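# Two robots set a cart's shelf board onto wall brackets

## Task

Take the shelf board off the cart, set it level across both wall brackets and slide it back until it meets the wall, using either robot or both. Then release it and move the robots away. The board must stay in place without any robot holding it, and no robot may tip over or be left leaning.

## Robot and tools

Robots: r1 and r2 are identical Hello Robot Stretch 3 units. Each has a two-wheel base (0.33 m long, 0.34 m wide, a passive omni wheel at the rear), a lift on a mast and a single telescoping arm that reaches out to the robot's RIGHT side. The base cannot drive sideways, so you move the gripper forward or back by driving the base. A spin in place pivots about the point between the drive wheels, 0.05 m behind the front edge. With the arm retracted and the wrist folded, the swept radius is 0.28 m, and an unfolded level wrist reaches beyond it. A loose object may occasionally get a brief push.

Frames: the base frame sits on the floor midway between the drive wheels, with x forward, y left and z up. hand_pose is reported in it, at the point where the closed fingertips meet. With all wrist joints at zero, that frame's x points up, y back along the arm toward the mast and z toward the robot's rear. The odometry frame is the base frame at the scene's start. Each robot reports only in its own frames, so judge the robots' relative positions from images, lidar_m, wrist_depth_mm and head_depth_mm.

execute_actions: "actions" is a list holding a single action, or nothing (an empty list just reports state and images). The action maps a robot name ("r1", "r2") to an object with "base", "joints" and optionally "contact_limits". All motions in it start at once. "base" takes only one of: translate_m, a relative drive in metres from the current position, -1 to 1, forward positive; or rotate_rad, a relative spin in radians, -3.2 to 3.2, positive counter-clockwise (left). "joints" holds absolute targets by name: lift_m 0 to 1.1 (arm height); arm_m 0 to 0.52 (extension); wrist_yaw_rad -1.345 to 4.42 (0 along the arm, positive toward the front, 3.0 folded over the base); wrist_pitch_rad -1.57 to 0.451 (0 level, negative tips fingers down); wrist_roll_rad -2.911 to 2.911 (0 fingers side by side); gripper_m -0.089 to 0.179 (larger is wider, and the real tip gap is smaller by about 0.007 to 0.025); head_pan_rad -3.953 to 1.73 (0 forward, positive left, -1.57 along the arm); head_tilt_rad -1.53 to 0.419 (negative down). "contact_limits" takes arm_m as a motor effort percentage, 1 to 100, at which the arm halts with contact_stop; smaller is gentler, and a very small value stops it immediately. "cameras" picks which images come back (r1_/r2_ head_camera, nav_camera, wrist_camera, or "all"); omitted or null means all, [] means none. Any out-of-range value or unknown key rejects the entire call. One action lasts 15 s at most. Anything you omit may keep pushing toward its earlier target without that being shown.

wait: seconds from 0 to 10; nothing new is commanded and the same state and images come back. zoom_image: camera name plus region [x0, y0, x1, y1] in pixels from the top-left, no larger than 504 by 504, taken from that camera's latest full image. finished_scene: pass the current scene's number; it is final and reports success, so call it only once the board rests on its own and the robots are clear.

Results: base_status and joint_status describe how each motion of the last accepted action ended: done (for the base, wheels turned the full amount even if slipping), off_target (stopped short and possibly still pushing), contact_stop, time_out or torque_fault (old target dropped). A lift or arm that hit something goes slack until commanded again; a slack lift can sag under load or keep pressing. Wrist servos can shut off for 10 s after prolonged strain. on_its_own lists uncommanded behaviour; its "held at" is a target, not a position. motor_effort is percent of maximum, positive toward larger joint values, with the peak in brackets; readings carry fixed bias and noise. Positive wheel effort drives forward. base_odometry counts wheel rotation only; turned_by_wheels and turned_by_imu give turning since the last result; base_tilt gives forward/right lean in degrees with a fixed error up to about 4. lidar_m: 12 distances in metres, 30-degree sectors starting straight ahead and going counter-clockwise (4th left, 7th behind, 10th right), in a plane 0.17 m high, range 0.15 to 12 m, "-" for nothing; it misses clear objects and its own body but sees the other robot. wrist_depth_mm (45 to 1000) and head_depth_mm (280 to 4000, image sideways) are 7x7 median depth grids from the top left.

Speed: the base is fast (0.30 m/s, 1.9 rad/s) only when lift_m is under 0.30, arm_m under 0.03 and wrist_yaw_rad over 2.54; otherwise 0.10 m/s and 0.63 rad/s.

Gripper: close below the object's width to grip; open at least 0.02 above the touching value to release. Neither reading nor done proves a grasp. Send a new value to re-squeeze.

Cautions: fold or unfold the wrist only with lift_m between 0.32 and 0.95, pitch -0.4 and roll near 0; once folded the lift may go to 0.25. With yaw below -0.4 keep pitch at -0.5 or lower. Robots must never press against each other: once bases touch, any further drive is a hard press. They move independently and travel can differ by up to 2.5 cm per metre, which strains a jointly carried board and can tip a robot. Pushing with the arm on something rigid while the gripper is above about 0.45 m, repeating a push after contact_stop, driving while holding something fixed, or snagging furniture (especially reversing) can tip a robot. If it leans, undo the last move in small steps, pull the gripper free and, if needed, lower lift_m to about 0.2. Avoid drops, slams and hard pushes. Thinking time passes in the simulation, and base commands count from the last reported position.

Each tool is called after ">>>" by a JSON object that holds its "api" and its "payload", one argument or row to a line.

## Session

>>> {"api": "execute_actions", "payload": {
  "actions": []
}}

Scene clock: 0.00 s.
r1.base_odometry: x=+0.000 y=+0.000 heading=+0.000 (m, m, rad; r1's odometry frame)
r1.turned_by_wheels: +0.000 (rad since the last result)
r1.turned_by_imu: +0.000 (rad since the last result)
r1.base_tilt: forward=+0.6 right=+1.8 (deg)
r1.lidar_m: 0.87 0.85 0.89 1.25 1.53 1.58 2.20 6.73 4.45 3.34 2.92 1.16
r1.head_depth_mm: 1177 1164 1151 1143 1126 1118 1107 / 1098 1085 1075 1065 1051 1041 1031 / 1022 1010 1007 994 982 974 964 / 957 949 942 932 923 914 909 / 901 890 886 878 873 866 857 / 851 844 837 828 824 817 809 / 804 800 795 789 784 778 772
r1.base_status: not commanded
r1.joint_positions: lift_m=+0.536 arm_m=-0.002 wrist_yaw_rad=+2.806 wrist_pitch_rad=-0.589 wrist_roll_rad=-0.019 gripper_m=+0.037 head_pan_rad=-0.008 head_tilt_rad=-0.017
r1.joint_status: not commanded
r1.motor_effort: left_wheel=+0 right_wheel=+0 lift_m=+39 arm_m=+0 wrist_yaw_rad=+0 wrist_pitch_rad=+6 wrist_roll_rad=+0 gripper_m=+0 head_pan_rad=+0 head_tilt_rad=+2 (%)
r1.hand_pose: x=+0.0446 y=+0.0460 z=+0.5128 quat_wxyz=(+0.315, +0.695, +0.092, +0.640) (m; r1's base frame)
r1.wrist_depth_mm: - - - - 876 742 632 / - - - - 979 798 662 / - - - - - 859 717 / 954 - 949 940 908 875 771 / 830 - 808 805 793 764 754 / 732 710 - 694 - 673 669 / 636 626 - 632 597 603 594
r2.base_odometry: x=+0.000 y=+0.000 heading=+0.000 (m, m, rad; r2's odometry frame)
r2.turned_by_wheels: +0.000 (rad since the last result)
r2.turned_by_imu: +0.000 (rad since the last result)
r2.base_tilt: forward=+0.2 right=+0.5 (deg)
r2.lidar_m: 2.02 1.37 1.28 1.29 0.97 0.91 0.92 1.17 2.56 6.18 4.14 3.84
r2.head_depth_mm: 1922 2988 3549 3553 3576 2907 1997 / 1923 2926 3629 3688 3704 2911 1980 / 1913 2942 3811 3828 3871 2910 2001 / 1903 2960 3342 3363 3420 2932 2003 / 1898 2508 2626 2636 2620 2612 2016 / 1900 2142 2163 2142 2149 2163 1988 / 1752 1818 1804 1797 1818 1810 1790
r2.base_status: not commanded
r2.joint_positions: lift_m=+0.557 arm_m=+0.000 wrist_yaw_rad=+2.828 wrist_pitch_rad=-0.545 wrist_roll_rad=+0.004 gripper_m=+0.037 head_pan_rad=+0.002 head_tilt_rad=+0.016
r2.joint_status: not commanded
r2.motor_effort: left_wheel=+1 right_wheel=+1 lift_m=+35 arm_m=+0 wrist_yaw_rad=+0 wrist_pitch_rad=+5 wrist_roll_rad=+0 gripper_m=+0 head_pan_rad=-1 head_tilt_rad=+2 (%)
r2.hand_pose: x=+0.0426 y=+0.0518 z=+0.5419 quat_wxyz=(+0.295, +0.703, +0.081, +0.642) (m; r2's base frame)
r2.wrist_depth_mm: - - - - - - - / - - - - - - - / - - - - - - - / 940 975 961 - - - - / 826 - 869 850 886 837 876 / 727 700 - 740 762 748 743 / 632 651 665 645 652 667 657
pictures: r1_head_camera (sideways: a quarter turn clockwise sets it upright), r1_nav_camera (sideways: a quarter turn counterclockwise sets it upright), r1_wrist_camera, r2_head_camera (sideways: a quarter turn clockwise sets it upright), r2_nav_camera (sideways: a quarter turn counterclockwise sets it upright), r2_wrist_camera
Images, in order (width x height): r1_head_camera 896x504, r1_nav_camera 672x504, r1_wrist_camera 644x364, r2_head_camera 896x504, r2_nav_camera 672x504, r2_wrist_camera 644x364.

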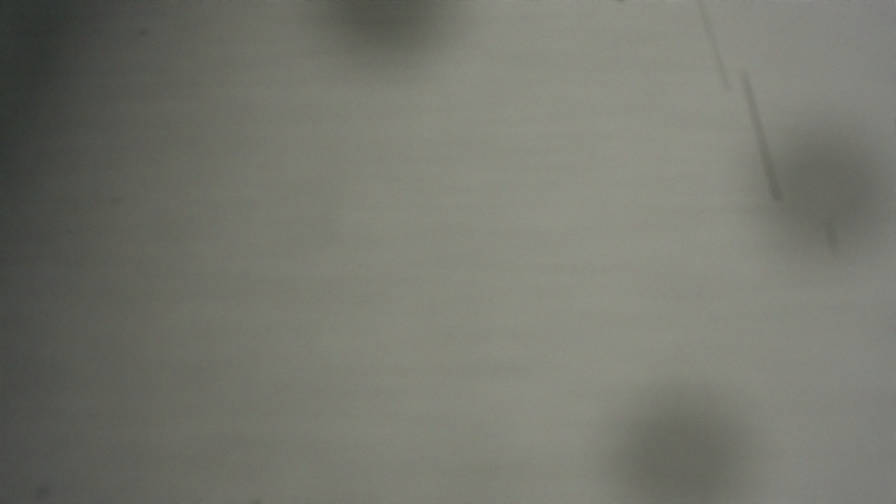

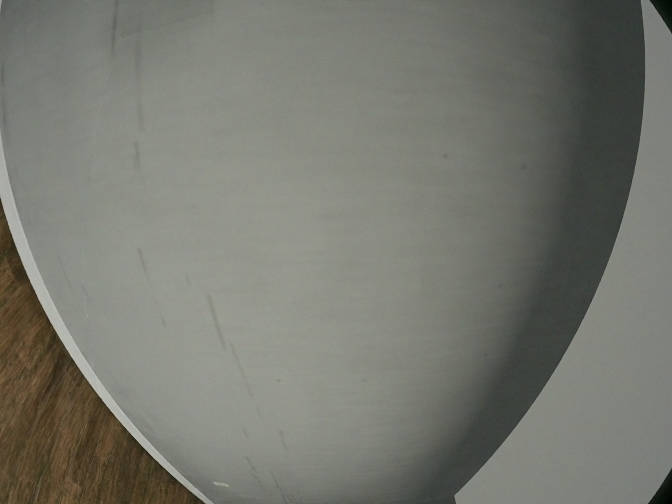

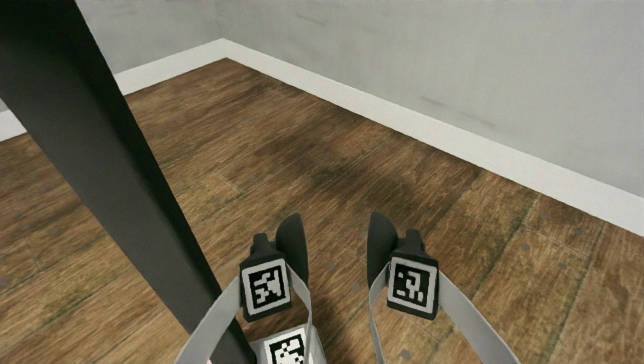

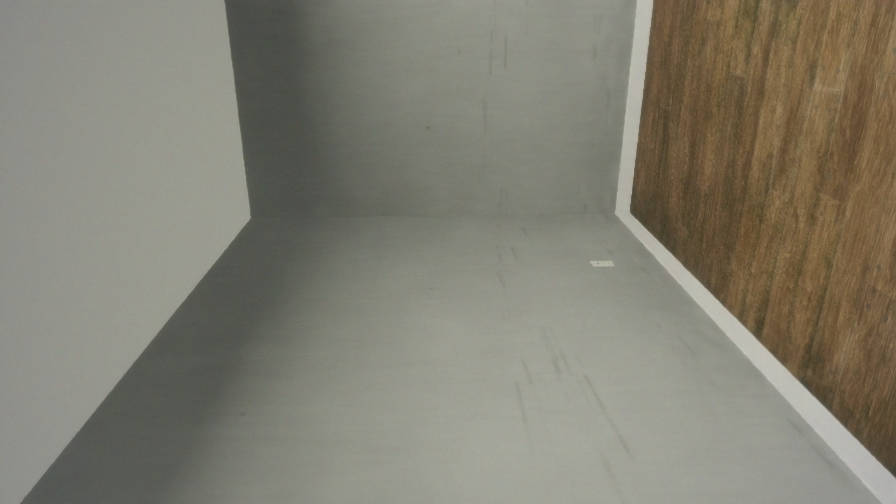

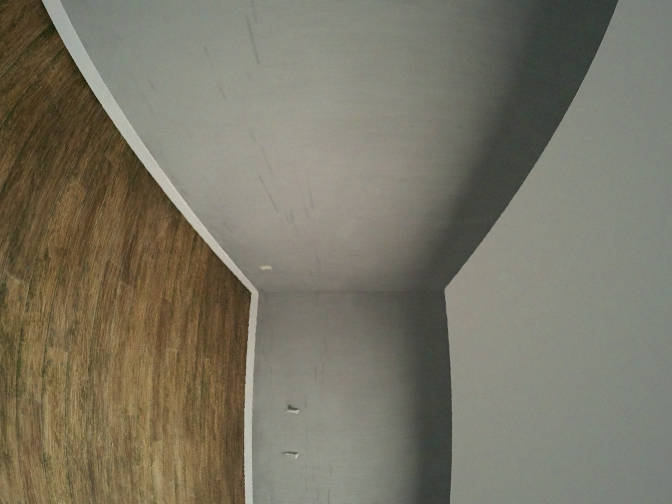

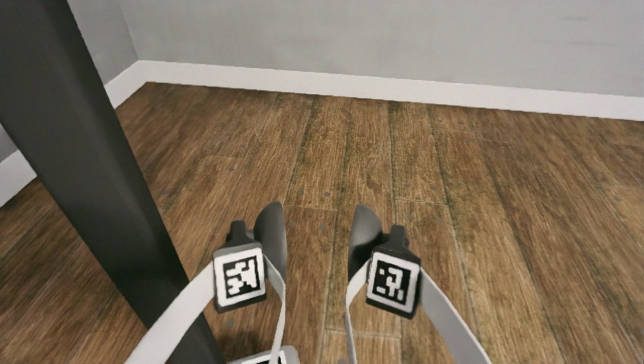

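>>> {"api": "execute_actions", "payload": {
  "actions": [
    {"r1": {"joints": {"head_pan_rad": -2.3, "head_tilt_rad": -0.3}}, "r2": {"joints": {"head_pan_rad": -1.9, "head_tilt_rad": -0.3}}}
  ]
}}

Scene clock: 2.93 s.
r1.base_odometry: x=+0.000 y=+0.000 heading=+0.000 (m, m, rad; r1's odometry frame)
r1.turned_by_wheels: +0.000 (rad since the last result)
r1.turned_by_imu: +0.000 (rad since the last result)
r1.base_tilt: forward=+0.8 right=+1.8 (deg)
r1.lidar_m: 0.87 0.85 0.89 1.25 1.53 1.58 2.20 6.71 4.44 3.34 2.93 1.16
r1.head_depth_mm: 3476 - - - 3083 2139 1648 / 3486 - - - 3075 2153 1652 / 3476 - - - 3103 2140 1647 / 3486 - - - 3107 2137 1648 / 3467 - - - 3077 2162 1645 / 3463 - - - 3090 2143 1646 / 3445 - - - 3073 2151 1641
r1.base_status: not commanded
r1.joint_positions: lift_m=+0.536 arm_m=-0.002 wrist_yaw_rad=+2.806 wrist_pitch_rad=-0.589 wrist_roll_rad=-0.019 gripper_m=+0.037 head_pan_rad=-2.293 head_tilt_rad=-0.296
r1.joint_status: all done
r1.motor_effort: left_wheel=+0(0) right_wheel=+0(0) lift_m=+40(39) arm_m=+0(1) wrist_yaw_rad=+0(0) wrist_pitch_rad=+5(5) wrist_roll_rad=+1(0) gripper_m=+0(0) head_pan_rad=-3(40) head_tilt_rad=-2(29) (%)
r1.hand_pose: x=+0.0446 y=+0.0460 z=+0.5128 quat_wxyz=(+0.315, +0.695, +0.092, +0.640) (m; r1's base frame)
r1.wrist_depth_mm: - - - - 884 741 627 / - - - - 967 809 665 / - - - - - 850 714 / 963 - 945 918 906 867 748 / 853 - 822 790 806 766 762 / 729 699 - 694 - 683 665 / 635 637 - 620 606 603 596
r2.base_odometry: x=+0.000 y=+0.000 heading=+0.000 (m, m, rad; r2's odometry frame)
r2.turned_by_wheels: +0.000 (rad since the last result)
r2.turned_by_imu: +0.001 (rad since the last result)
r2.base_tilt: forward=+0.1 right=+0.4 (deg)
r2.lidar_m: 2.02 1.36 1.27 1.29 0.97 0.91 0.92 1.17 2.57 6.11 4.14 3.85
r2.head_depth_mm: 3126 3124 3077 3057 2443 1789 1414 / - - - 3790 2442 1783 1413 / - - - 3816 2426 1796 1405 / - - - 3803 2426 1784 1415 / - - - 3762 2437 1780 1418 / - - - 3783 2431 1796 1412 / - - - 3835 2420 1785 1413
r2.base_status: not commanded
r2.joint_positions: lift_m=+0.557 arm_m=+0.000 wrist_yaw_rad=+2.828 wrist_pitch_rad=-0.545 wrist_roll_rad=+0.004 gripper_m=+0.037 head_pan_rad=-1.893 head_tilt_rad=-0.296
r2.joint_status: all done
r2.motor_effort: left_wheel=+1(1) right_wheel=+1(0) lift_m=+34(35) arm_m=+0(1) wrist_yaw_rad=+0(1) wrist_pitch_rad=+5(5) wrist_roll_rad=+0(0) gripper_m=+0(0) head_pan_rad=-4(35) head_tilt_rad=-3(34) (%)
r2.hand_pose: x=+0.0426 y=+0.0518 z=+0.5419 quat_wxyz=(+0.295, +0.703, +0.081, +0.642) (m; r2's base frame)
r2.wrist_depth_mm: - - - - - - - / - - - - - - - / - - - - - - - / 891 970 986 - - - - / 835 - 871 844 876 860 859 / 721 710 - 744 762 735 736 / 633 642 665 655 654 658 655
pictures: r1_head_camera (sideways: a quarter turn clockwise sets it upright), r1_nav_camera (sideways: a quarter turn counterclockwise sets it upright), r1_wrist_camera, r2_head_camera (sideways: a quarter turn clockwise sets it upright), r2_nav_camera (sideways: a quarter turn counterclockwise sets it upright), r2_wrist_camera
Images, in order (width x height): r1_head_camera 896x504, r1_nav_camera 672x504, r1_wrist_camera 644x364, r2_head_camera 896x504, r2_nav_camera 672x504, r2_wrist_camera 644x364.

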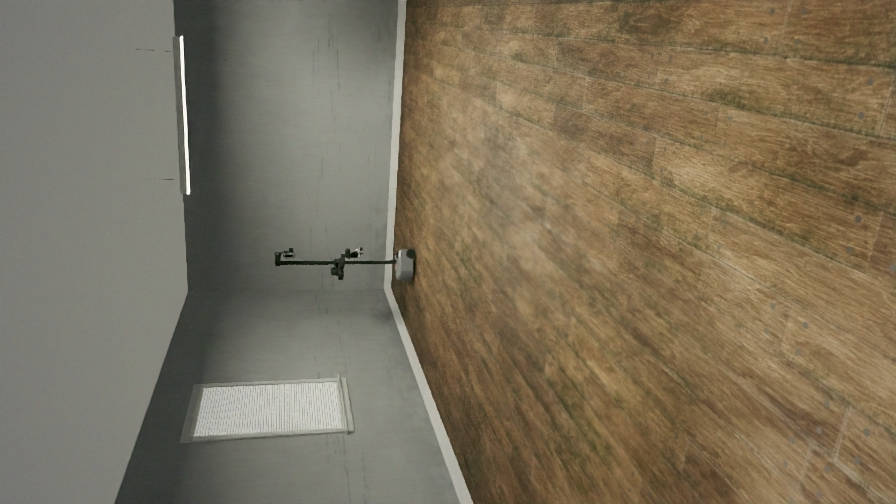

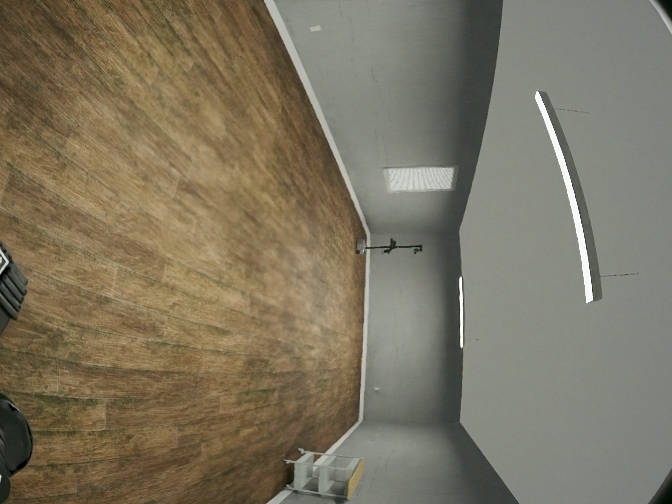

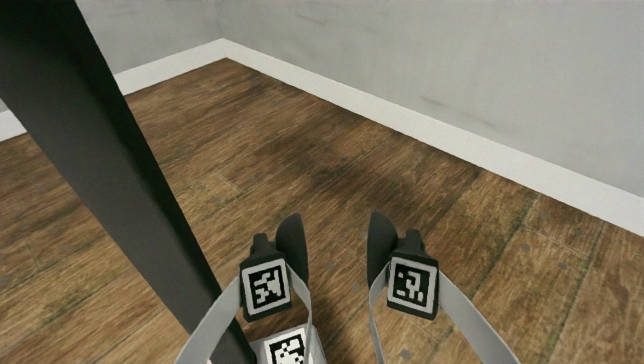

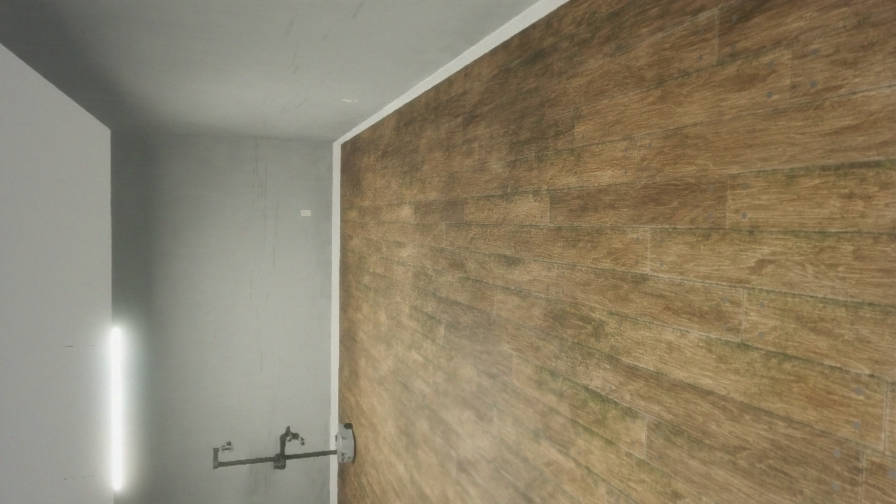

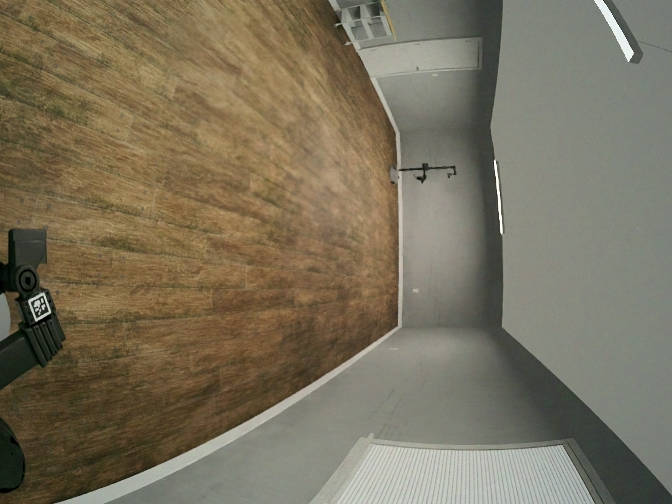

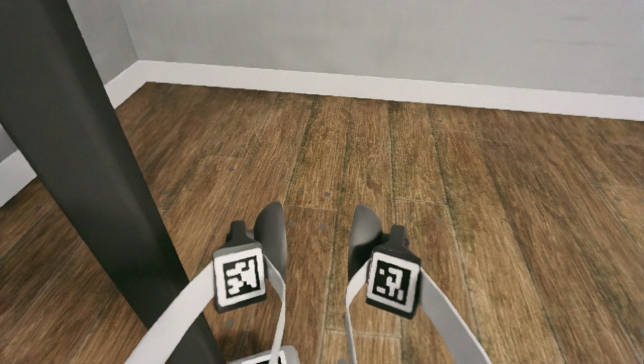

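>>> {"api": "zoom_image", "payload": {
  "camera": "r1_nav_camera",
  "region": [260, 380, 420, 504]
}}

>>> {"api": "zoom_image", "payload": {
  "camera": "r2_nav_camera",
  "region": [300, 0, 500, 120]
}}

Region (260, 380, 420, 504) of r1_nav_camera's 672x504 image, scaled by 3.150, with more detail than that image has; it fills the top 391 rows of this view, and the rest is white.

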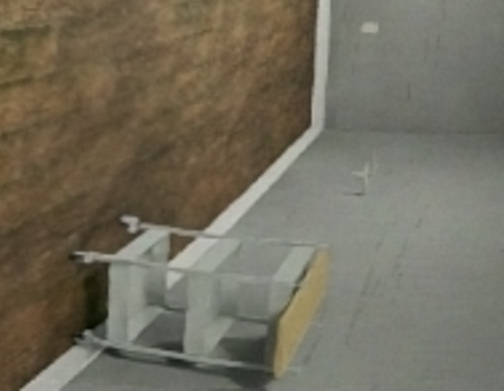

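Region (300, 0, 500, 120) of r2_nav_camera's 672x504 image, scaled by 2.520, with more detail than that image has; it fills the top 302 rows of this view, and the rest is white.

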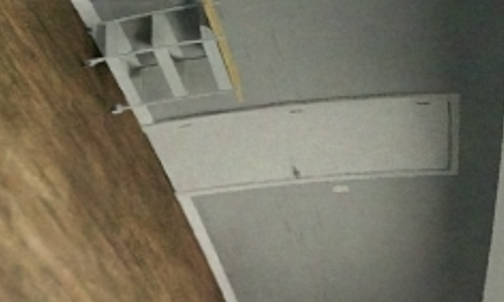

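>>> {"api": "execute_actions", "payload": {
  "actions": [
    {"r1": {"joints": {"head_pan_rad": -3.0, "head_tilt_rad": -0.25}}, "r2": {"joints": {"head_pan_rad": -1.1, "head_tilt_rad": -0.1}}}
  ],
  "cameras": ["r1_head_camera", "r2_head_camera", "r1_nav_camera"]
}}

Scene clock: 4.50 s.
r1.base_odometry: x=+0.000 y=+0.000 heading=+0.000 (m, m, rad; r1's odometry frame)
r1.turned_by_wheels: +0.000 (rad since the last result)
r1.turned_by_imu: +0.000 (rad since the last result)
r1.base_tilt: forward=+0.7 right=+1.7 (deg)
r1.lidar_m: 0.87 0.85 0.89 1.25 1.53 1.58 2.21 6.78 4.44 3.34 2.92 1.17
r1.head_depth_mm: 2129 2155 2201 2254 2308 2209 1718 / 2485 2537 2598 2665 2716 2281 1718 / 2869 3097 3211 3259 3132 2248 1715 / 3091 3926 - 3853 3363 2268 1711 / 3086 - - - 3356 2267 1707 / 3094 - - - 3351 2268 1713 / 3093 - - - 3366 2281 1720
r1.base_status: not commanded
r1.joint_positions: lift_m=+0.536 arm_m=-0.002 wrist_yaw_rad=+2.806 wrist_pitch_rad=-0.589 wrist_roll_rad=-0.019 gripper_m=+0.037 head_pan_rad=-2.993 head_tilt_rad=-0.261
r1.joint_status: all done
r1.motor_effort: left_wheel=+0(0) right_wheel=+0(0) lift_m=+39(39) arm_m=-1(0) wrist_yaw_rad=+0(0) wrist_pitch_rad=+5(5) wrist_roll_rad=+1(1) gripper_m=+0(0) head_pan_rad=-3(40) head_tilt_rad=+7(12) (%)
r1.hand_pose: x=+0.0446 y=+0.0460 z=+0.5128 quat_wxyz=(+0.315, +0.695, +0.092, +0.640) (m; r1's base frame)
r1.wrist_depth_mm: - - - - 895 731 628 / - - - - 965 798 659 / - - - - - 857 717 / 961 - 949 925 911 873 760 / 829 - 823 794 809 764 760 / 719 707 - 686 - 675 671 / 633 630 - 621 603 610 598
r2.base_odometry: x=+0.000 y=+0.000 heading=+0.000 (m, m, rad; r2's odometry frame)
r2.turned_by_wheels: +0.000 (rad since the last result)
r2.turned_by_imu: +0.000 (rad since the last result)
r2.base_tilt: forward=+0.2 right=+0.5 (deg)
r2.lidar_m: 2.02 1.37 1.27 1.29 0.98 0.91 0.92 1.17 2.56 6.13 4.13 3.84
r2.head_depth_mm: 2500 - - - 3494 2276 1686 / 2466 - - - 3581 2313 1686 / 2496 - - - 3552 2295 1689 / 2496 - - - 3517 2302 1695 / 2472 - - - 3553 2284 1703 / 2470 - - - 3565 2314 1701 / 2191 3637 3810 3867 3547 2312 1711
r2.base_status: not commanded
r2.joint_positions: lift_m=+0.557 arm_m=+0.000 wrist_yaw_rad=+2.828 wrist_pitch_rad=-0.545 wrist_roll_rad=+0.004 gripper_m=+0.037 head_pan_rad=-1.107 head_tilt_rad=-0.112
r2.joint_status: all done
r2.motor_effort: left_wheel=+1(0) right_wheel=+0(1) lift_m=+34(34) arm_m=+0(0) wrist_yaw_rad=+0(0) wrist_pitch_rad=+5(6) wrist_roll_rad=+0(0) gripper_m=+0(0) head_pan_rad=+2(35) head_tilt_rad=+7(32) (%)
r2.hand_pose: x=+0.0426 y=+0.0518 z=+0.5419 quat_wxyz=(+0.295, +0.703, +0.081, +0.642) (m; r2's base frame)
r2.wrist_depth_mm: - - - - - - - / - - - - - - - / - - - - - - - / 925 971 974 - - - - / 835 - 859 851 873 855 869 / 717 712 - 737 755 746 740 / 638 646 663 668 654 668 660
pictures: r1_head_camera (sideways: a quarter turn clockwise sets it upright), r1_nav_camera (sideways: a quarter turn counterclockwise sets it upright), r2_head_camera (sideways: a quarter turn clockwise sets it upright)
Images, in order (width x height): r1_head_camera 896x504, r1_nav_camera 672x504, r2_head_camera 896x504.

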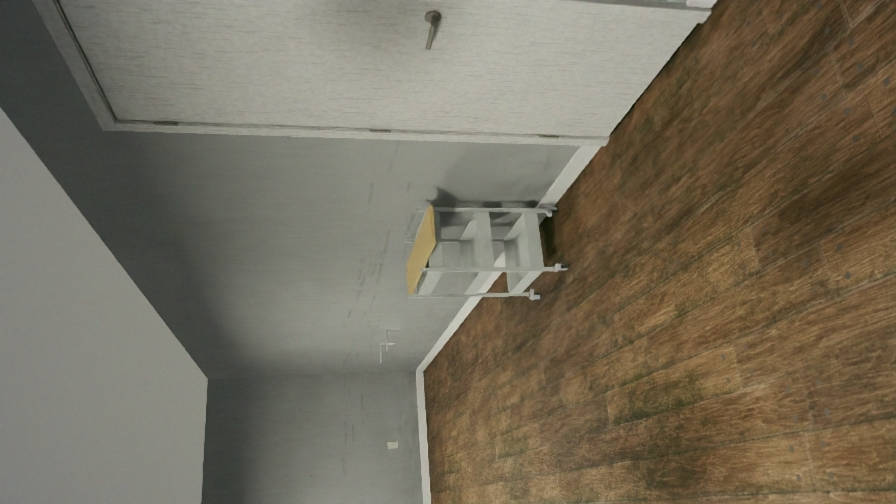

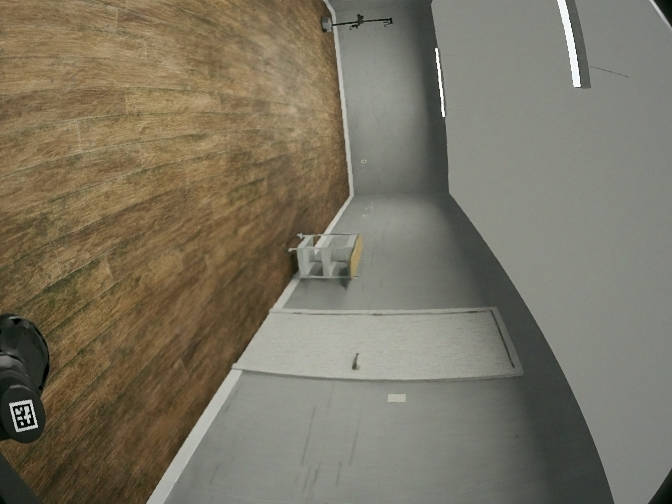

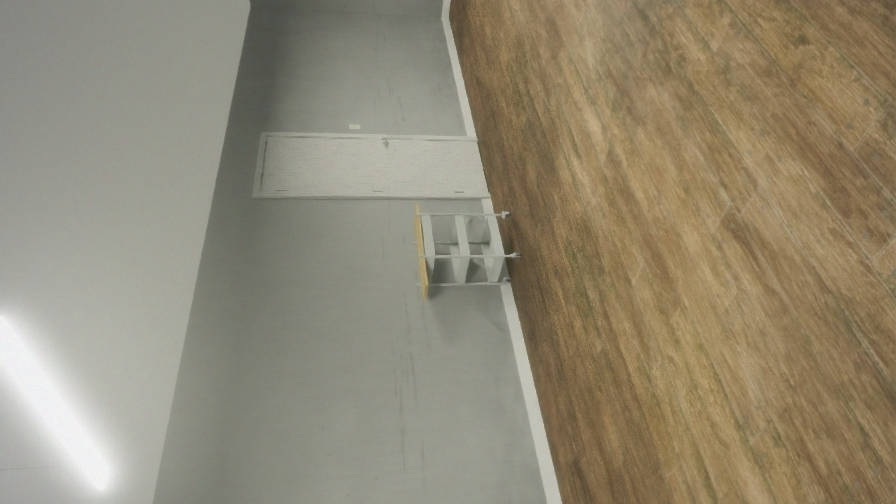

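>>> {"api": "zoom_image", "payload": {
  "camera": "r1_head_camera",
  "region": [350, 170, 600, 380]
}}

>>> {"api": "zoom_image", "payload": {
  "camera": "r2_head_camera",
  "region": [380, 180, 560, 320]
}}

Region (350, 170, 600, 380) of r1_head_camera's 896x504 image, scaled by 2.016, with more detail than that image has; it fills the top 423 rows of this view, and the rest is white.

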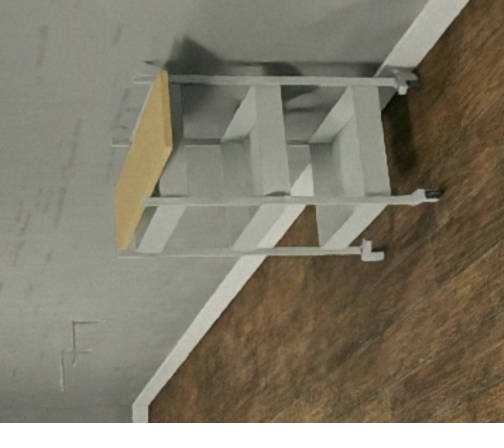

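Region (380, 180, 560, 320) of r2_head_camera's 896x504 image, scaled by 2.800, with more detail than that image has.

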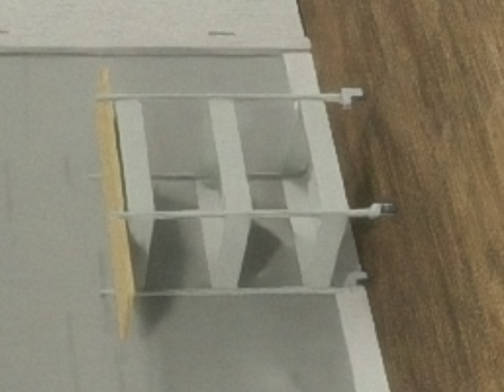

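>>> {"api": "execute_actions", "payload": {
  "actions": [
    {"r1": {"base": {"rotate_rad": -2.93}, "joints": {"lift_m": 0.26, "wrist_pitch_rad": -0.4, "wrist_yaw_rad": 3.0, "wrist_roll_rad": 0.0, "head_pan_rad": 0.0, "head_tilt_rad": -0.25}}, "r2": {"base": {"rotate_rad": -1.15}, "joints": {"lift_m": 0.26, "wrist_pitch_rad": -0.4, "wrist_yaw_rad": 3.0, "wrist_roll_rad": 0.0, "head_pan_rad": 0.0, "head_tilt_rad": -0.15}}}
  ],
  "cameras": ["r1_head_camera", "r2_head_camera"]
}}

Scene clock: 12.17 s.
r1.base_odometry: x=+0.000 y=+0.000 heading=-2.930 (m, m, rad; r1's odometry frame)
r1.turned_by_wheels: -2.930 (rad since the last result)
r1.turned_by_imu: -2.870 (rad since the last result)
r1.base_tilt: forward=+0.8 right=+1.6 (deg)
r1.lidar_m: 3.03 6.53 3.75 3.24 1.70 0.98 0.85 0.85 0.99 1.51 1.51 1.74
r1.head_depth_mm: 2373 2390 2434 2492 2539 2260 1714 / 2725 2900 2954 3037 2932 2269 1726 / 3125 3625 3729 3607 3363 2286 1720 / 3113 - - - 3306 2284 1716 / 3099 - - - 3329 2283 1725 / 3073 - - - 3340 2269 1722 / 3098 - - - 3352 2263 1722
r1.base_status: done
r1.joint_positions: lift_m=+0.260 arm_m=-0.002 wrist_yaw_rad=+2.998 wrist_pitch_rad=-0.418 wrist_roll_rad=-0.007 gripper_m=+0.037 head_pan_rad=-0.007 head_tilt_rad=-0.260
r1.joint_status: all done
r1.motor_effort: left_wheel=+1(8) right_wheel=-2(8) lift_m=+33(37) arm_m=-1(1) wrist_yaw_rad=+1(3) wrist_pitch_rad=+8(6) wrist_roll_rad=+3(3) gripper_m=+0(0) head_pan_rad=+3(38) head_tilt_rad=+6(6) (%)
r1.hand_pose: x=+0.0108 y=+0.0795 z=+0.2729 quat_wxyz=(+0.196, +0.698, +0.098, +0.682) (m; r1's base frame)
r1.wrist_depth_mm: - - - - - - - / - - - - - - - / - - 959 927 883 861 846 / 754 737 718 697 681 676 651 / 598 585 - 558 571 544 530 / 500 503 - - - 453 446 / 435 - - - 402 392 388
r2.base_odometry: x=+0.000 y=+0.000 heading=-1.150 (m, m, rad; r2's odometry frame)
r2.turned_by_wheels: -1.150 (rad since the last result)
r2.turned_by_imu: -1.155 (rad since the last result)
r2.base_tilt: forward=+0.1 right=+0.5 (deg)
r2.lidar_m: 4.33 3.84 2.33 1.43 1.27 1.28 1.02 0.91 0.91 1.09 2.04 6.98
r2.head_depth_mm: 2730 - - - 3262 2167 1616 / 2724 - - - 3265 2166 1620 / 2723 - - - 3233 2155 1627 / 2724 - - - 3233 2157 1628 / 2714 - - - 3240 2166 1631 / 2712 - - - 3283 2162 1632 / 2691 3760 3828 - 3281 2176 1634
r2.base_status: done
r2.joint_positions: lift_m=+0.260 arm_m=+0.000 wrist_yaw_rad=+2.997 wrist_pitch_rad=-0.421 wrist_roll_rad=+0.004 gripper_m=+0.037 head_pan_rad=-0.007 head_tilt_rad=-0.148
r2.joint_status: all done
r2.motor_effort: left_wheel=+2(7) right_wheel=-1(4) lift_m=+31(30) arm_m=+0(0) wrist_yaw_rad=+2(3) wrist_pitch_rad=+8(8) wrist_roll_rad=-1(1) gripper_m=+0(0) head_pan_rad=+2(34) head_tilt_rad=-1(9) (%)
r2.hand_pose: x=+0.0111 y=+0.0769 z=+0.2721 quat_wxyz=(+0.198, +0.701, +0.097, +0.678) (m; r2's base frame)
r2.wrist_depth_mm: 962 - - - - - - / - - - - - - - / 806 - 850 876 888 875 895 / 652 664 669 666 676 680 687 / 532 539 - 554 575 564 564 / 468 - - - 489 469 471 / - - - - 405 408 413
pictures: r1_head_camera (sideways: a quarter turn clockwise sets it upright), r2_head_camera (sideways: a quarter turn clockwise sets it upright)
Images, in order (width x height): r1_head_camera 896x504, r2_head_camera 896x504.

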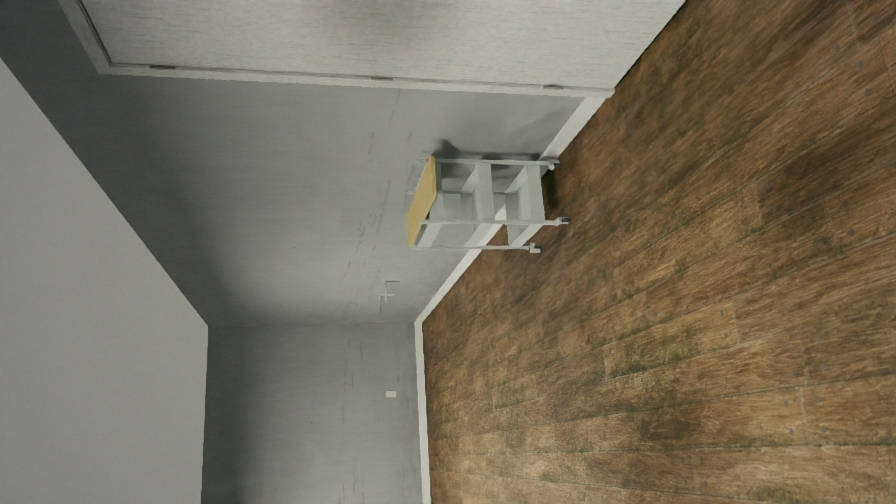

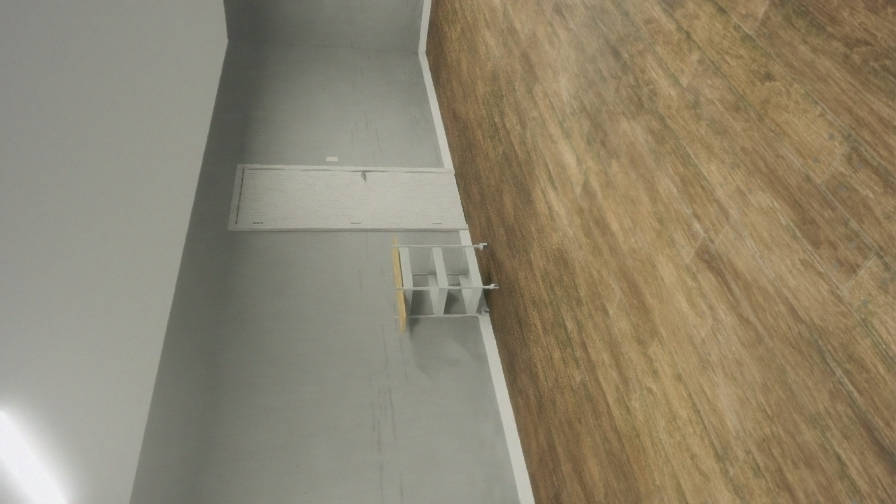

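>>> {"api": "execute_actions", "payload": {
  "actions": [
    {"r1": {"base": {"translate_m": 1.0}}, "r2": {"base": {"translate_m": 1.0}}}
  ],
  "cameras": []
}}

>>> {"api": "execute_actions", "payload": {
  "actions": [
    {"r1": {"base": {"translate_m": 1.0}}, "r2": {"base": {"translate_m": 1.0}}}
  ],
  "cameras": ["r1_head_camera", "r2_head_camera"]
}}

Scene clock: 18.07 s.
r1.base_odometry: x=-0.978 y=-0.210 heading=-2.930 (m, m, rad; r1's odometry frame)
r1.turned_by_wheels: +0.000 (rad since the last result)
r1.turned_by_imu: +0.003 (rad since the last result)
r1.base_tilt: forward=+0.7 right=+1.6 (deg)
r1.lidar_m: 2.33 5.30 4.05 3.50 3.50 2.09 1.82 1.81 1.45 1.25 1.25 1.41
r1.head_depth_mm: 1977 2026 2074 2097 2138 2085 1723 / 2355 2431 2467 2463 2517 2270 1713 / 2806 3047 3113 2935 2702 2267 1721 / 3095 - - - 2954 2277 1717 / 3077 - - - 3350 2271 1719 / 3099 - - - 3333 2262 1722 / 3098 - - - 3323 2269 1718
r1.base_status: done
r1.joint_positions: lift_m=+0.260 arm_m=-0.002 wrist_yaw_rad=+2.999 wrist_pitch_rad=-0.417 wrist_roll_rad=-0.007 gripper_m=+0.037 head_pan_rad=-0.007 head_tilt_rad=-0.260
r1.joint_status: not commanded
r1.motor_effort: left_wheel=+1(7) right_wheel=-2(6) lift_m=+34(33) arm_m=-1(1) wrist_yaw_rad=+1(1) wrist_pitch_rad=+7(7) wrist_roll_rad=+3(3) gripper_m=+0(0) head_pan_rad=+3(4) head_tilt_rad=+6(7) (%)
r1.hand_pose: x=+0.0106 y=+0.0796 z=+0.2730 quat_wxyz=(+0.195, +0.698, +0.098, +0.682) (m; r1's base frame)
r1.wrist_depth_mm: - - - - - - - / - - - - - - - / - - 956 922 888 885 859 / 769 748 722 703 689 666 649 / 601 579 - 565 567 540 530 / 495 502 - - - 453 447 / 442 - - - 396 392 387
r2.base_odometry: x=+0.409 y=-0.913 heading=-1.150 (m, m, rad; r2's odometry frame)
r2.turned_by_wheels: +0.000 (rad since the last result)
r2.turned_by_imu: +0.004 (rad since the last result)
r2.base_tilt: forward=+0.1 right=+0.4 (deg)
r2.lidar_m: 3.45 3.10 3.10 2.17 1.94 1.94 1.86 1.66 1.66 1.99 3.70 5.30
r2.head_depth_mm: 2743 - - - 3227 2164 1614 / 2742 - - - 3272 2177 1627 / 2703 - - - 3215 2166 1615 / 2708 - - - 3252 2162 1627 / 2723 3593 3775 3826 3234 2169 1626 / 2723 3330 3412 3502 3275 2176 1626 / 2734 3072 3135 3228 3211 2164 1628
r2.base_status: done
r2.joint_positions: lift_m=+0.260 arm_m=+0.000 wrist_yaw_rad=+2.998 wrist_pitch_rad=-0.421 wrist_roll_rad=+0.004 gripper_m=+0.037 head_pan_rad=-0.007 head_tilt_rad=-0.149
r2.joint_status: not commanded
r2.motor_effort: left_wheel=+2(11) right_wheel=+0(5) lift_m=+31(31) arm_m=+0(0) wrist_yaw_rad=+1(2) wrist_pitch_rad=+8(8) wrist_roll_rad=-2(2) gripper_m=+0(0) head_pan_rad=+2(3) head_tilt_rad=-1(2) (%)
r2.hand_pose: x=+0.0109 y=+0.0770 z=+0.2722 quat_wxyz=(+0.197, +0.701, +0.097, +0.678) (m; r2's base frame)
r2.wrist_depth_mm: - - - - - - - / - - - - - - - / 835 - 858 881 888 878 928 / 649 656 655 679 683 698 687 / 527 539 - 547 579 559 570 / 466 - - - 486 474 475 / - - - - 407 409 413
pictures: none
No camera images: the call's "cameras" was empty. Leave "cameras" out to get every camera's image.

Scene clock: 23.17 s.
r1.base_odometry: x=-1.955 y=-0.420 heading=-2.930 (m, m, rad; r1's odometry frame)
r1.turned_by_wheels: +0.000 (rad since the last result)
r1.turned_by_imu: +0.003 (rad since the last result)
r1.base_tilt: forward=+0.6 right=+1.7 (deg)
r1.lidar_m: 1.34 3.59 4.31 3.74 3.75 3.20 2.78 1.98 1.15 0.98 0.98 1.13
r1.head_depth_mm: 1587 1615 1647 1671 1457 1662 1610 / 1895 1929 1991 2029 1559 1667 1607 / 2379 2441 2506 2569 1798 1841 1657 / 2884 3282 3346 3506 3145 2280 1723 / 3096 - - - 3364 2278 1727 / 3097 - - - 3369 2278 1722 / 3090 - - - 3348 2264 1722
r1.base_status: done
r1.joint_positions: lift_m=+0.260 arm_m=-0.002 wrist_yaw_rad=+2.999 wrist_pitch_rad=-0.417 wrist_roll_rad=-0.007 gripper_m=+0.037 head_pan_rad=-0.007 head_tilt_rad=-0.260
r1.joint_status: not commanded
r1.motor_effort: left_wheel=+0(6) right_wheel=-2(6) lift_m=+33(33) arm_m=-1(0) wrist_yaw_rad=+1(1) wrist_pitch_rad=+7(7) wrist_roll_rad=+3(3) gripper_m=+0(1) head_pan_rad=+3(3) head_tilt_rad=+7(6) (%)
r1.hand_pose: x=+0.0106 y=+0.0797 z=+0.2731 quat_wxyz=(+0.195, +0.698, +0.098, +0.682) (m; r1's base frame)
r1.wrist_depth_mm: - - - - - - - / - - - - - - - / - - 968 919 892 876 856 / 757 737 708 706 673 660 651 / 596 588 - 565 567 543 525 / 494 503 - - - 454 447 / 437 - - - 396 390 385
r2.base_odometry: x=+0.817 y=-1.825 heading=-1.150 (m, m, rad; r2's odometry frame)
r2.turned_by_wheels: +0.000 (rad since the last result)
r2.turned_by_imu: +0.004 (rad since the last result)
r2.base_tilt: forward=+0.2 right=+0.5 (deg)
r2.lidar_m: 2.60 2.36 2.36 2.85 2.60 2.61 2.69 2.40 2.41 2.90 5.45 3.57
r2.head_depth_mm: 2738 - - - 3228 2155 1615 / 2715 3855 - - 3247 2176 1615 / 2706 3378 3495 3718 3254 2152 1621 / 2735 3023 3169 3165 2900 2161 1625 / 2588 2783 2845 2896 2886 2162 1619 / 2384 2506 2600 2679 2705 2171 1625 / 2232 2292 2392 2462 2516 2177 1632
r2.base_status: done
r2.joint_positions: lift_m=+0.260 arm_m=+0.000 wrist_yaw_rad=+2.998 wrist_pitch_rad=-0.420 wrist_roll_rad=+0.004 gripper_m=+0.037 head_pan_rad=-0.007 head_tilt_rad=-0.149
r2.joint_status: not commanded
r2.motor_effort: left_wheel=+2(10) right_wheel=+0(6) lift_m=+32(32) arm_m=-1(0) wrist_yaw_rad=+1(1) wrist_pitch_rad=+8(8) wrist_roll_rad=-1(2) gripper_m=+0(0) head_pan_rad=+3(2) head_tilt_rad=-1(1) (%)
r2.hand_pose: x=+0.0109 y=+0.0771 z=+0.2722 quat_wxyz=(+0.197, +0.701, +0.097, +0.678) (m; r2's base frame)
r2.wrist_depth_mm: - - - - - - - / - - - - - - - / 836 - 844 860 889 911 885 / 643 661 662 675 678 678 706 / 534 536 - 553 571 555 569 / 470 - - - 490 476 472 / - - - - 406 405 409
pictures: r1_head_camera (sideways: a quarter turn clockwise sets it upright), r2_head_camera (sideways: a quarter turn clockwise sets it upright)
Images, in order (width x height): r1_head_camera 896x504, r2_head_camera 896x504.

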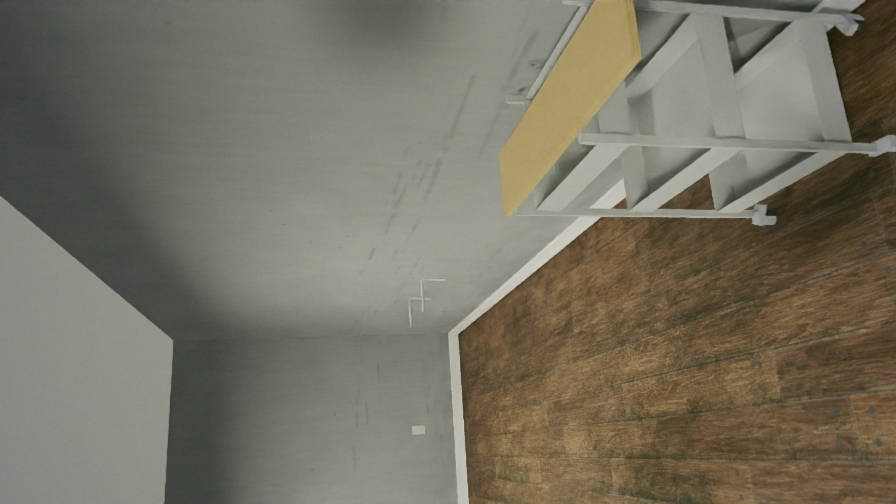

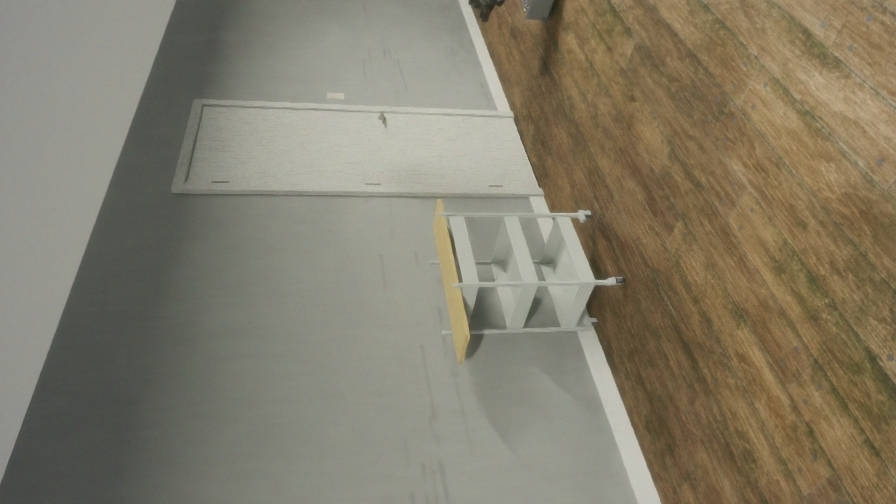

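>>> {"api": "execute_actions", "payload": {
  "actions": [
    {"r1": {"base": {"translate_m": 0.5}, "joints": {"lift_m": 0.61, "head_pan_rad": -0.5, "head_tilt_rad": -0.5}}, "r2": {"base": {"translate_m": 1.0}, "joints": {"head_tilt_rad": -0.3}}}
  ],
  "cameras": ["r1_head_camera", "r2_head_camera"]
}}

Scene clock: 30.30 s.
r1.base_odometry: x=-2.444 y=-0.526 heading=-2.930 (m, m, rad; r1's odometry frame)
r1.turned_by_wheels: +0.000 (rad since the last result)
r1.turned_by_imu: +0.002 (rad since the last result)
r1.base_tilt: forward=+0.7 right=+1.6 (deg)
r1.lidar_m: 0.96 2.31 4.46 3.86 3.88 3.73 3.24 1.74 0.99 0.86 0.85 0.86
r1.head_depth_mm: 815 864 913 972 1036 1115 1205 / 882 935 995 1064 1149 1240 1310 / 961 1021 1100 1174 1235 1405 1377 / 1050 1130 1218 1279 1011 1402 1376 / 1165 1260 1367 1370 1058 1257 1296 / 1297 1421 1566 1299 1164 1318 1346 / 1473 1625 1817 1331 1400 1534 1377
r1.base_status: done
r1.joint_positions: lift_m=+0.610 arm_m=-0.002 wrist_yaw_rad=+2.999 wrist_pitch_rad=-0.417 wrist_roll_rad=-0.007 gripper_m=+0.037 head_pan_rad=-0.493 head_tilt_rad=-0.495
r1.joint_status: all done
r1.motor_effort: left_wheel=+0(6) right_wheel=-1(7) lift_m=+44(47) arm_m=-1(0) wrist_yaw_rad=+1(1) wrist_pitch_rad=+7(7) wrist_roll_rad=+2(3) gripper_m=+0(1) head_pan_rad=-3(33) head_tilt_rad=-2(23) (%)
r1.hand_pose: x=+0.0106 y=+0.0797 z=+0.6228 quat_wxyz=(+0.195, +0.698, +0.098, +0.682) (m; r1's base frame)
r1.wrist_depth_mm: - - - - - - - / - - - - - - - / - - - - - - - / - - - - - - - / - - - - - - - / 947 916 - 889 - 858 849 / 791 773 - 758 747 741 732
r2.base_odometry: x=+1.226 y=-2.738 heading=-1.150 (m, m, rad; r2's odometry frame)
r2.turned_by_wheels: +0.000 (rad since the last result)
r2.turned_by_imu: +0.004 (rad since the last result)
r2.base_tilt: forward=+0.1 right=+0.6 (deg)
r2.lidar_m: 1.60 1.61 1.61 1.94 3.25 3.27 3.51 3.14 3.16 3.79 5.48 2.32
r2.head_depth_mm: 2694 2922 3253 3448 2422 1784 1414 / 2342 2516 2754 3025 2439 1788 1410 / 2110 2250 2434 2567 2315 1791 1411 / 1892 2027 2158 2062 1986 1788 1407 / 1731 1812 1939 1991 2122 1785 1413 / 1597 1663 1766 1870 1992 1777 1408 / 1471 1543 1613 1710 1815 1779 1411
r2.base_status: done
r2.joint_positions: lift_m=+0.260 arm_m=+0.000 wrist_yaw_rad=+2.998 wrist_pitch_rad=-0.420 wrist_roll_rad=+0.004 gripper_m=+0.037 head_pan_rad=-0.007 head_tilt_rad=-0.297
r2.joint_status: all done
r2.motor_effort: left_wheel=+1(10) right_wheel=+0(5) lift_m=+31(32) arm_m=+0(0) wrist_yaw_rad=+2(1) wrist_pitch_rad=+8(8) wrist_roll_rad=-2(1) gripper_m=+0(0) head_pan_rad=+2(2) head_tilt_rad=-2(22) (%)
r2.hand_pose: x=+0.0109 y=+0.0771 z=+0.2722 quat_wxyz=(+0.197, +0.701, +0.097, +0.678) (m; r2's base frame)
r2.wrist_depth_mm: - - - - - - - / - - - - - - - / 836 - 834 864 883 868 916 / 639 663 672 670 688 684 702 / 539 532 - 549 569 560 562 / 463 - - - 484 468 478 / - - - - 400 413 411
pictures: r1_head_camera (sideways: a quarter turn clockwise sets it upright), r2_head_camera (sideways: a quarter turn clockwise sets it upright)
Images, in order (width x height): r1_head_camera 896x504, r2_head_camera 896x504.

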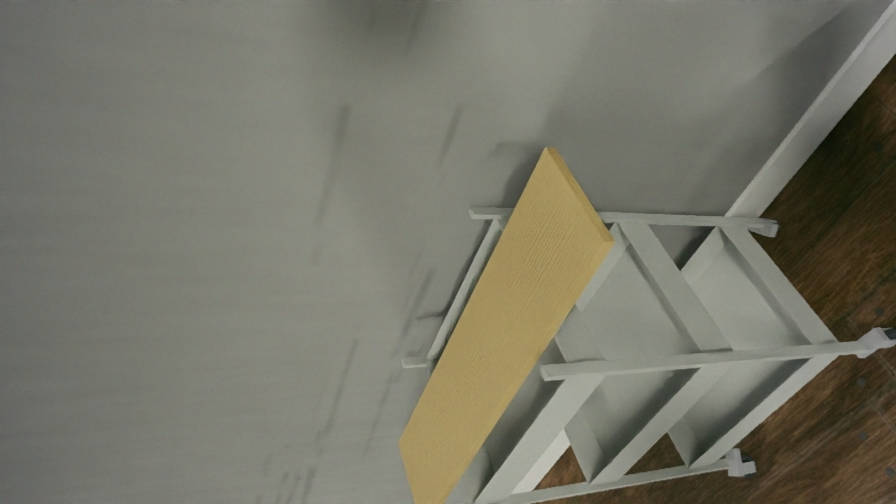

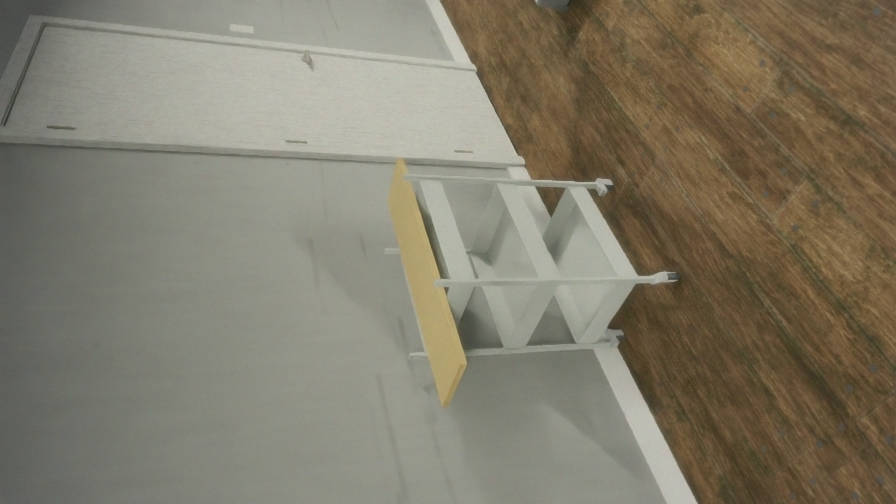

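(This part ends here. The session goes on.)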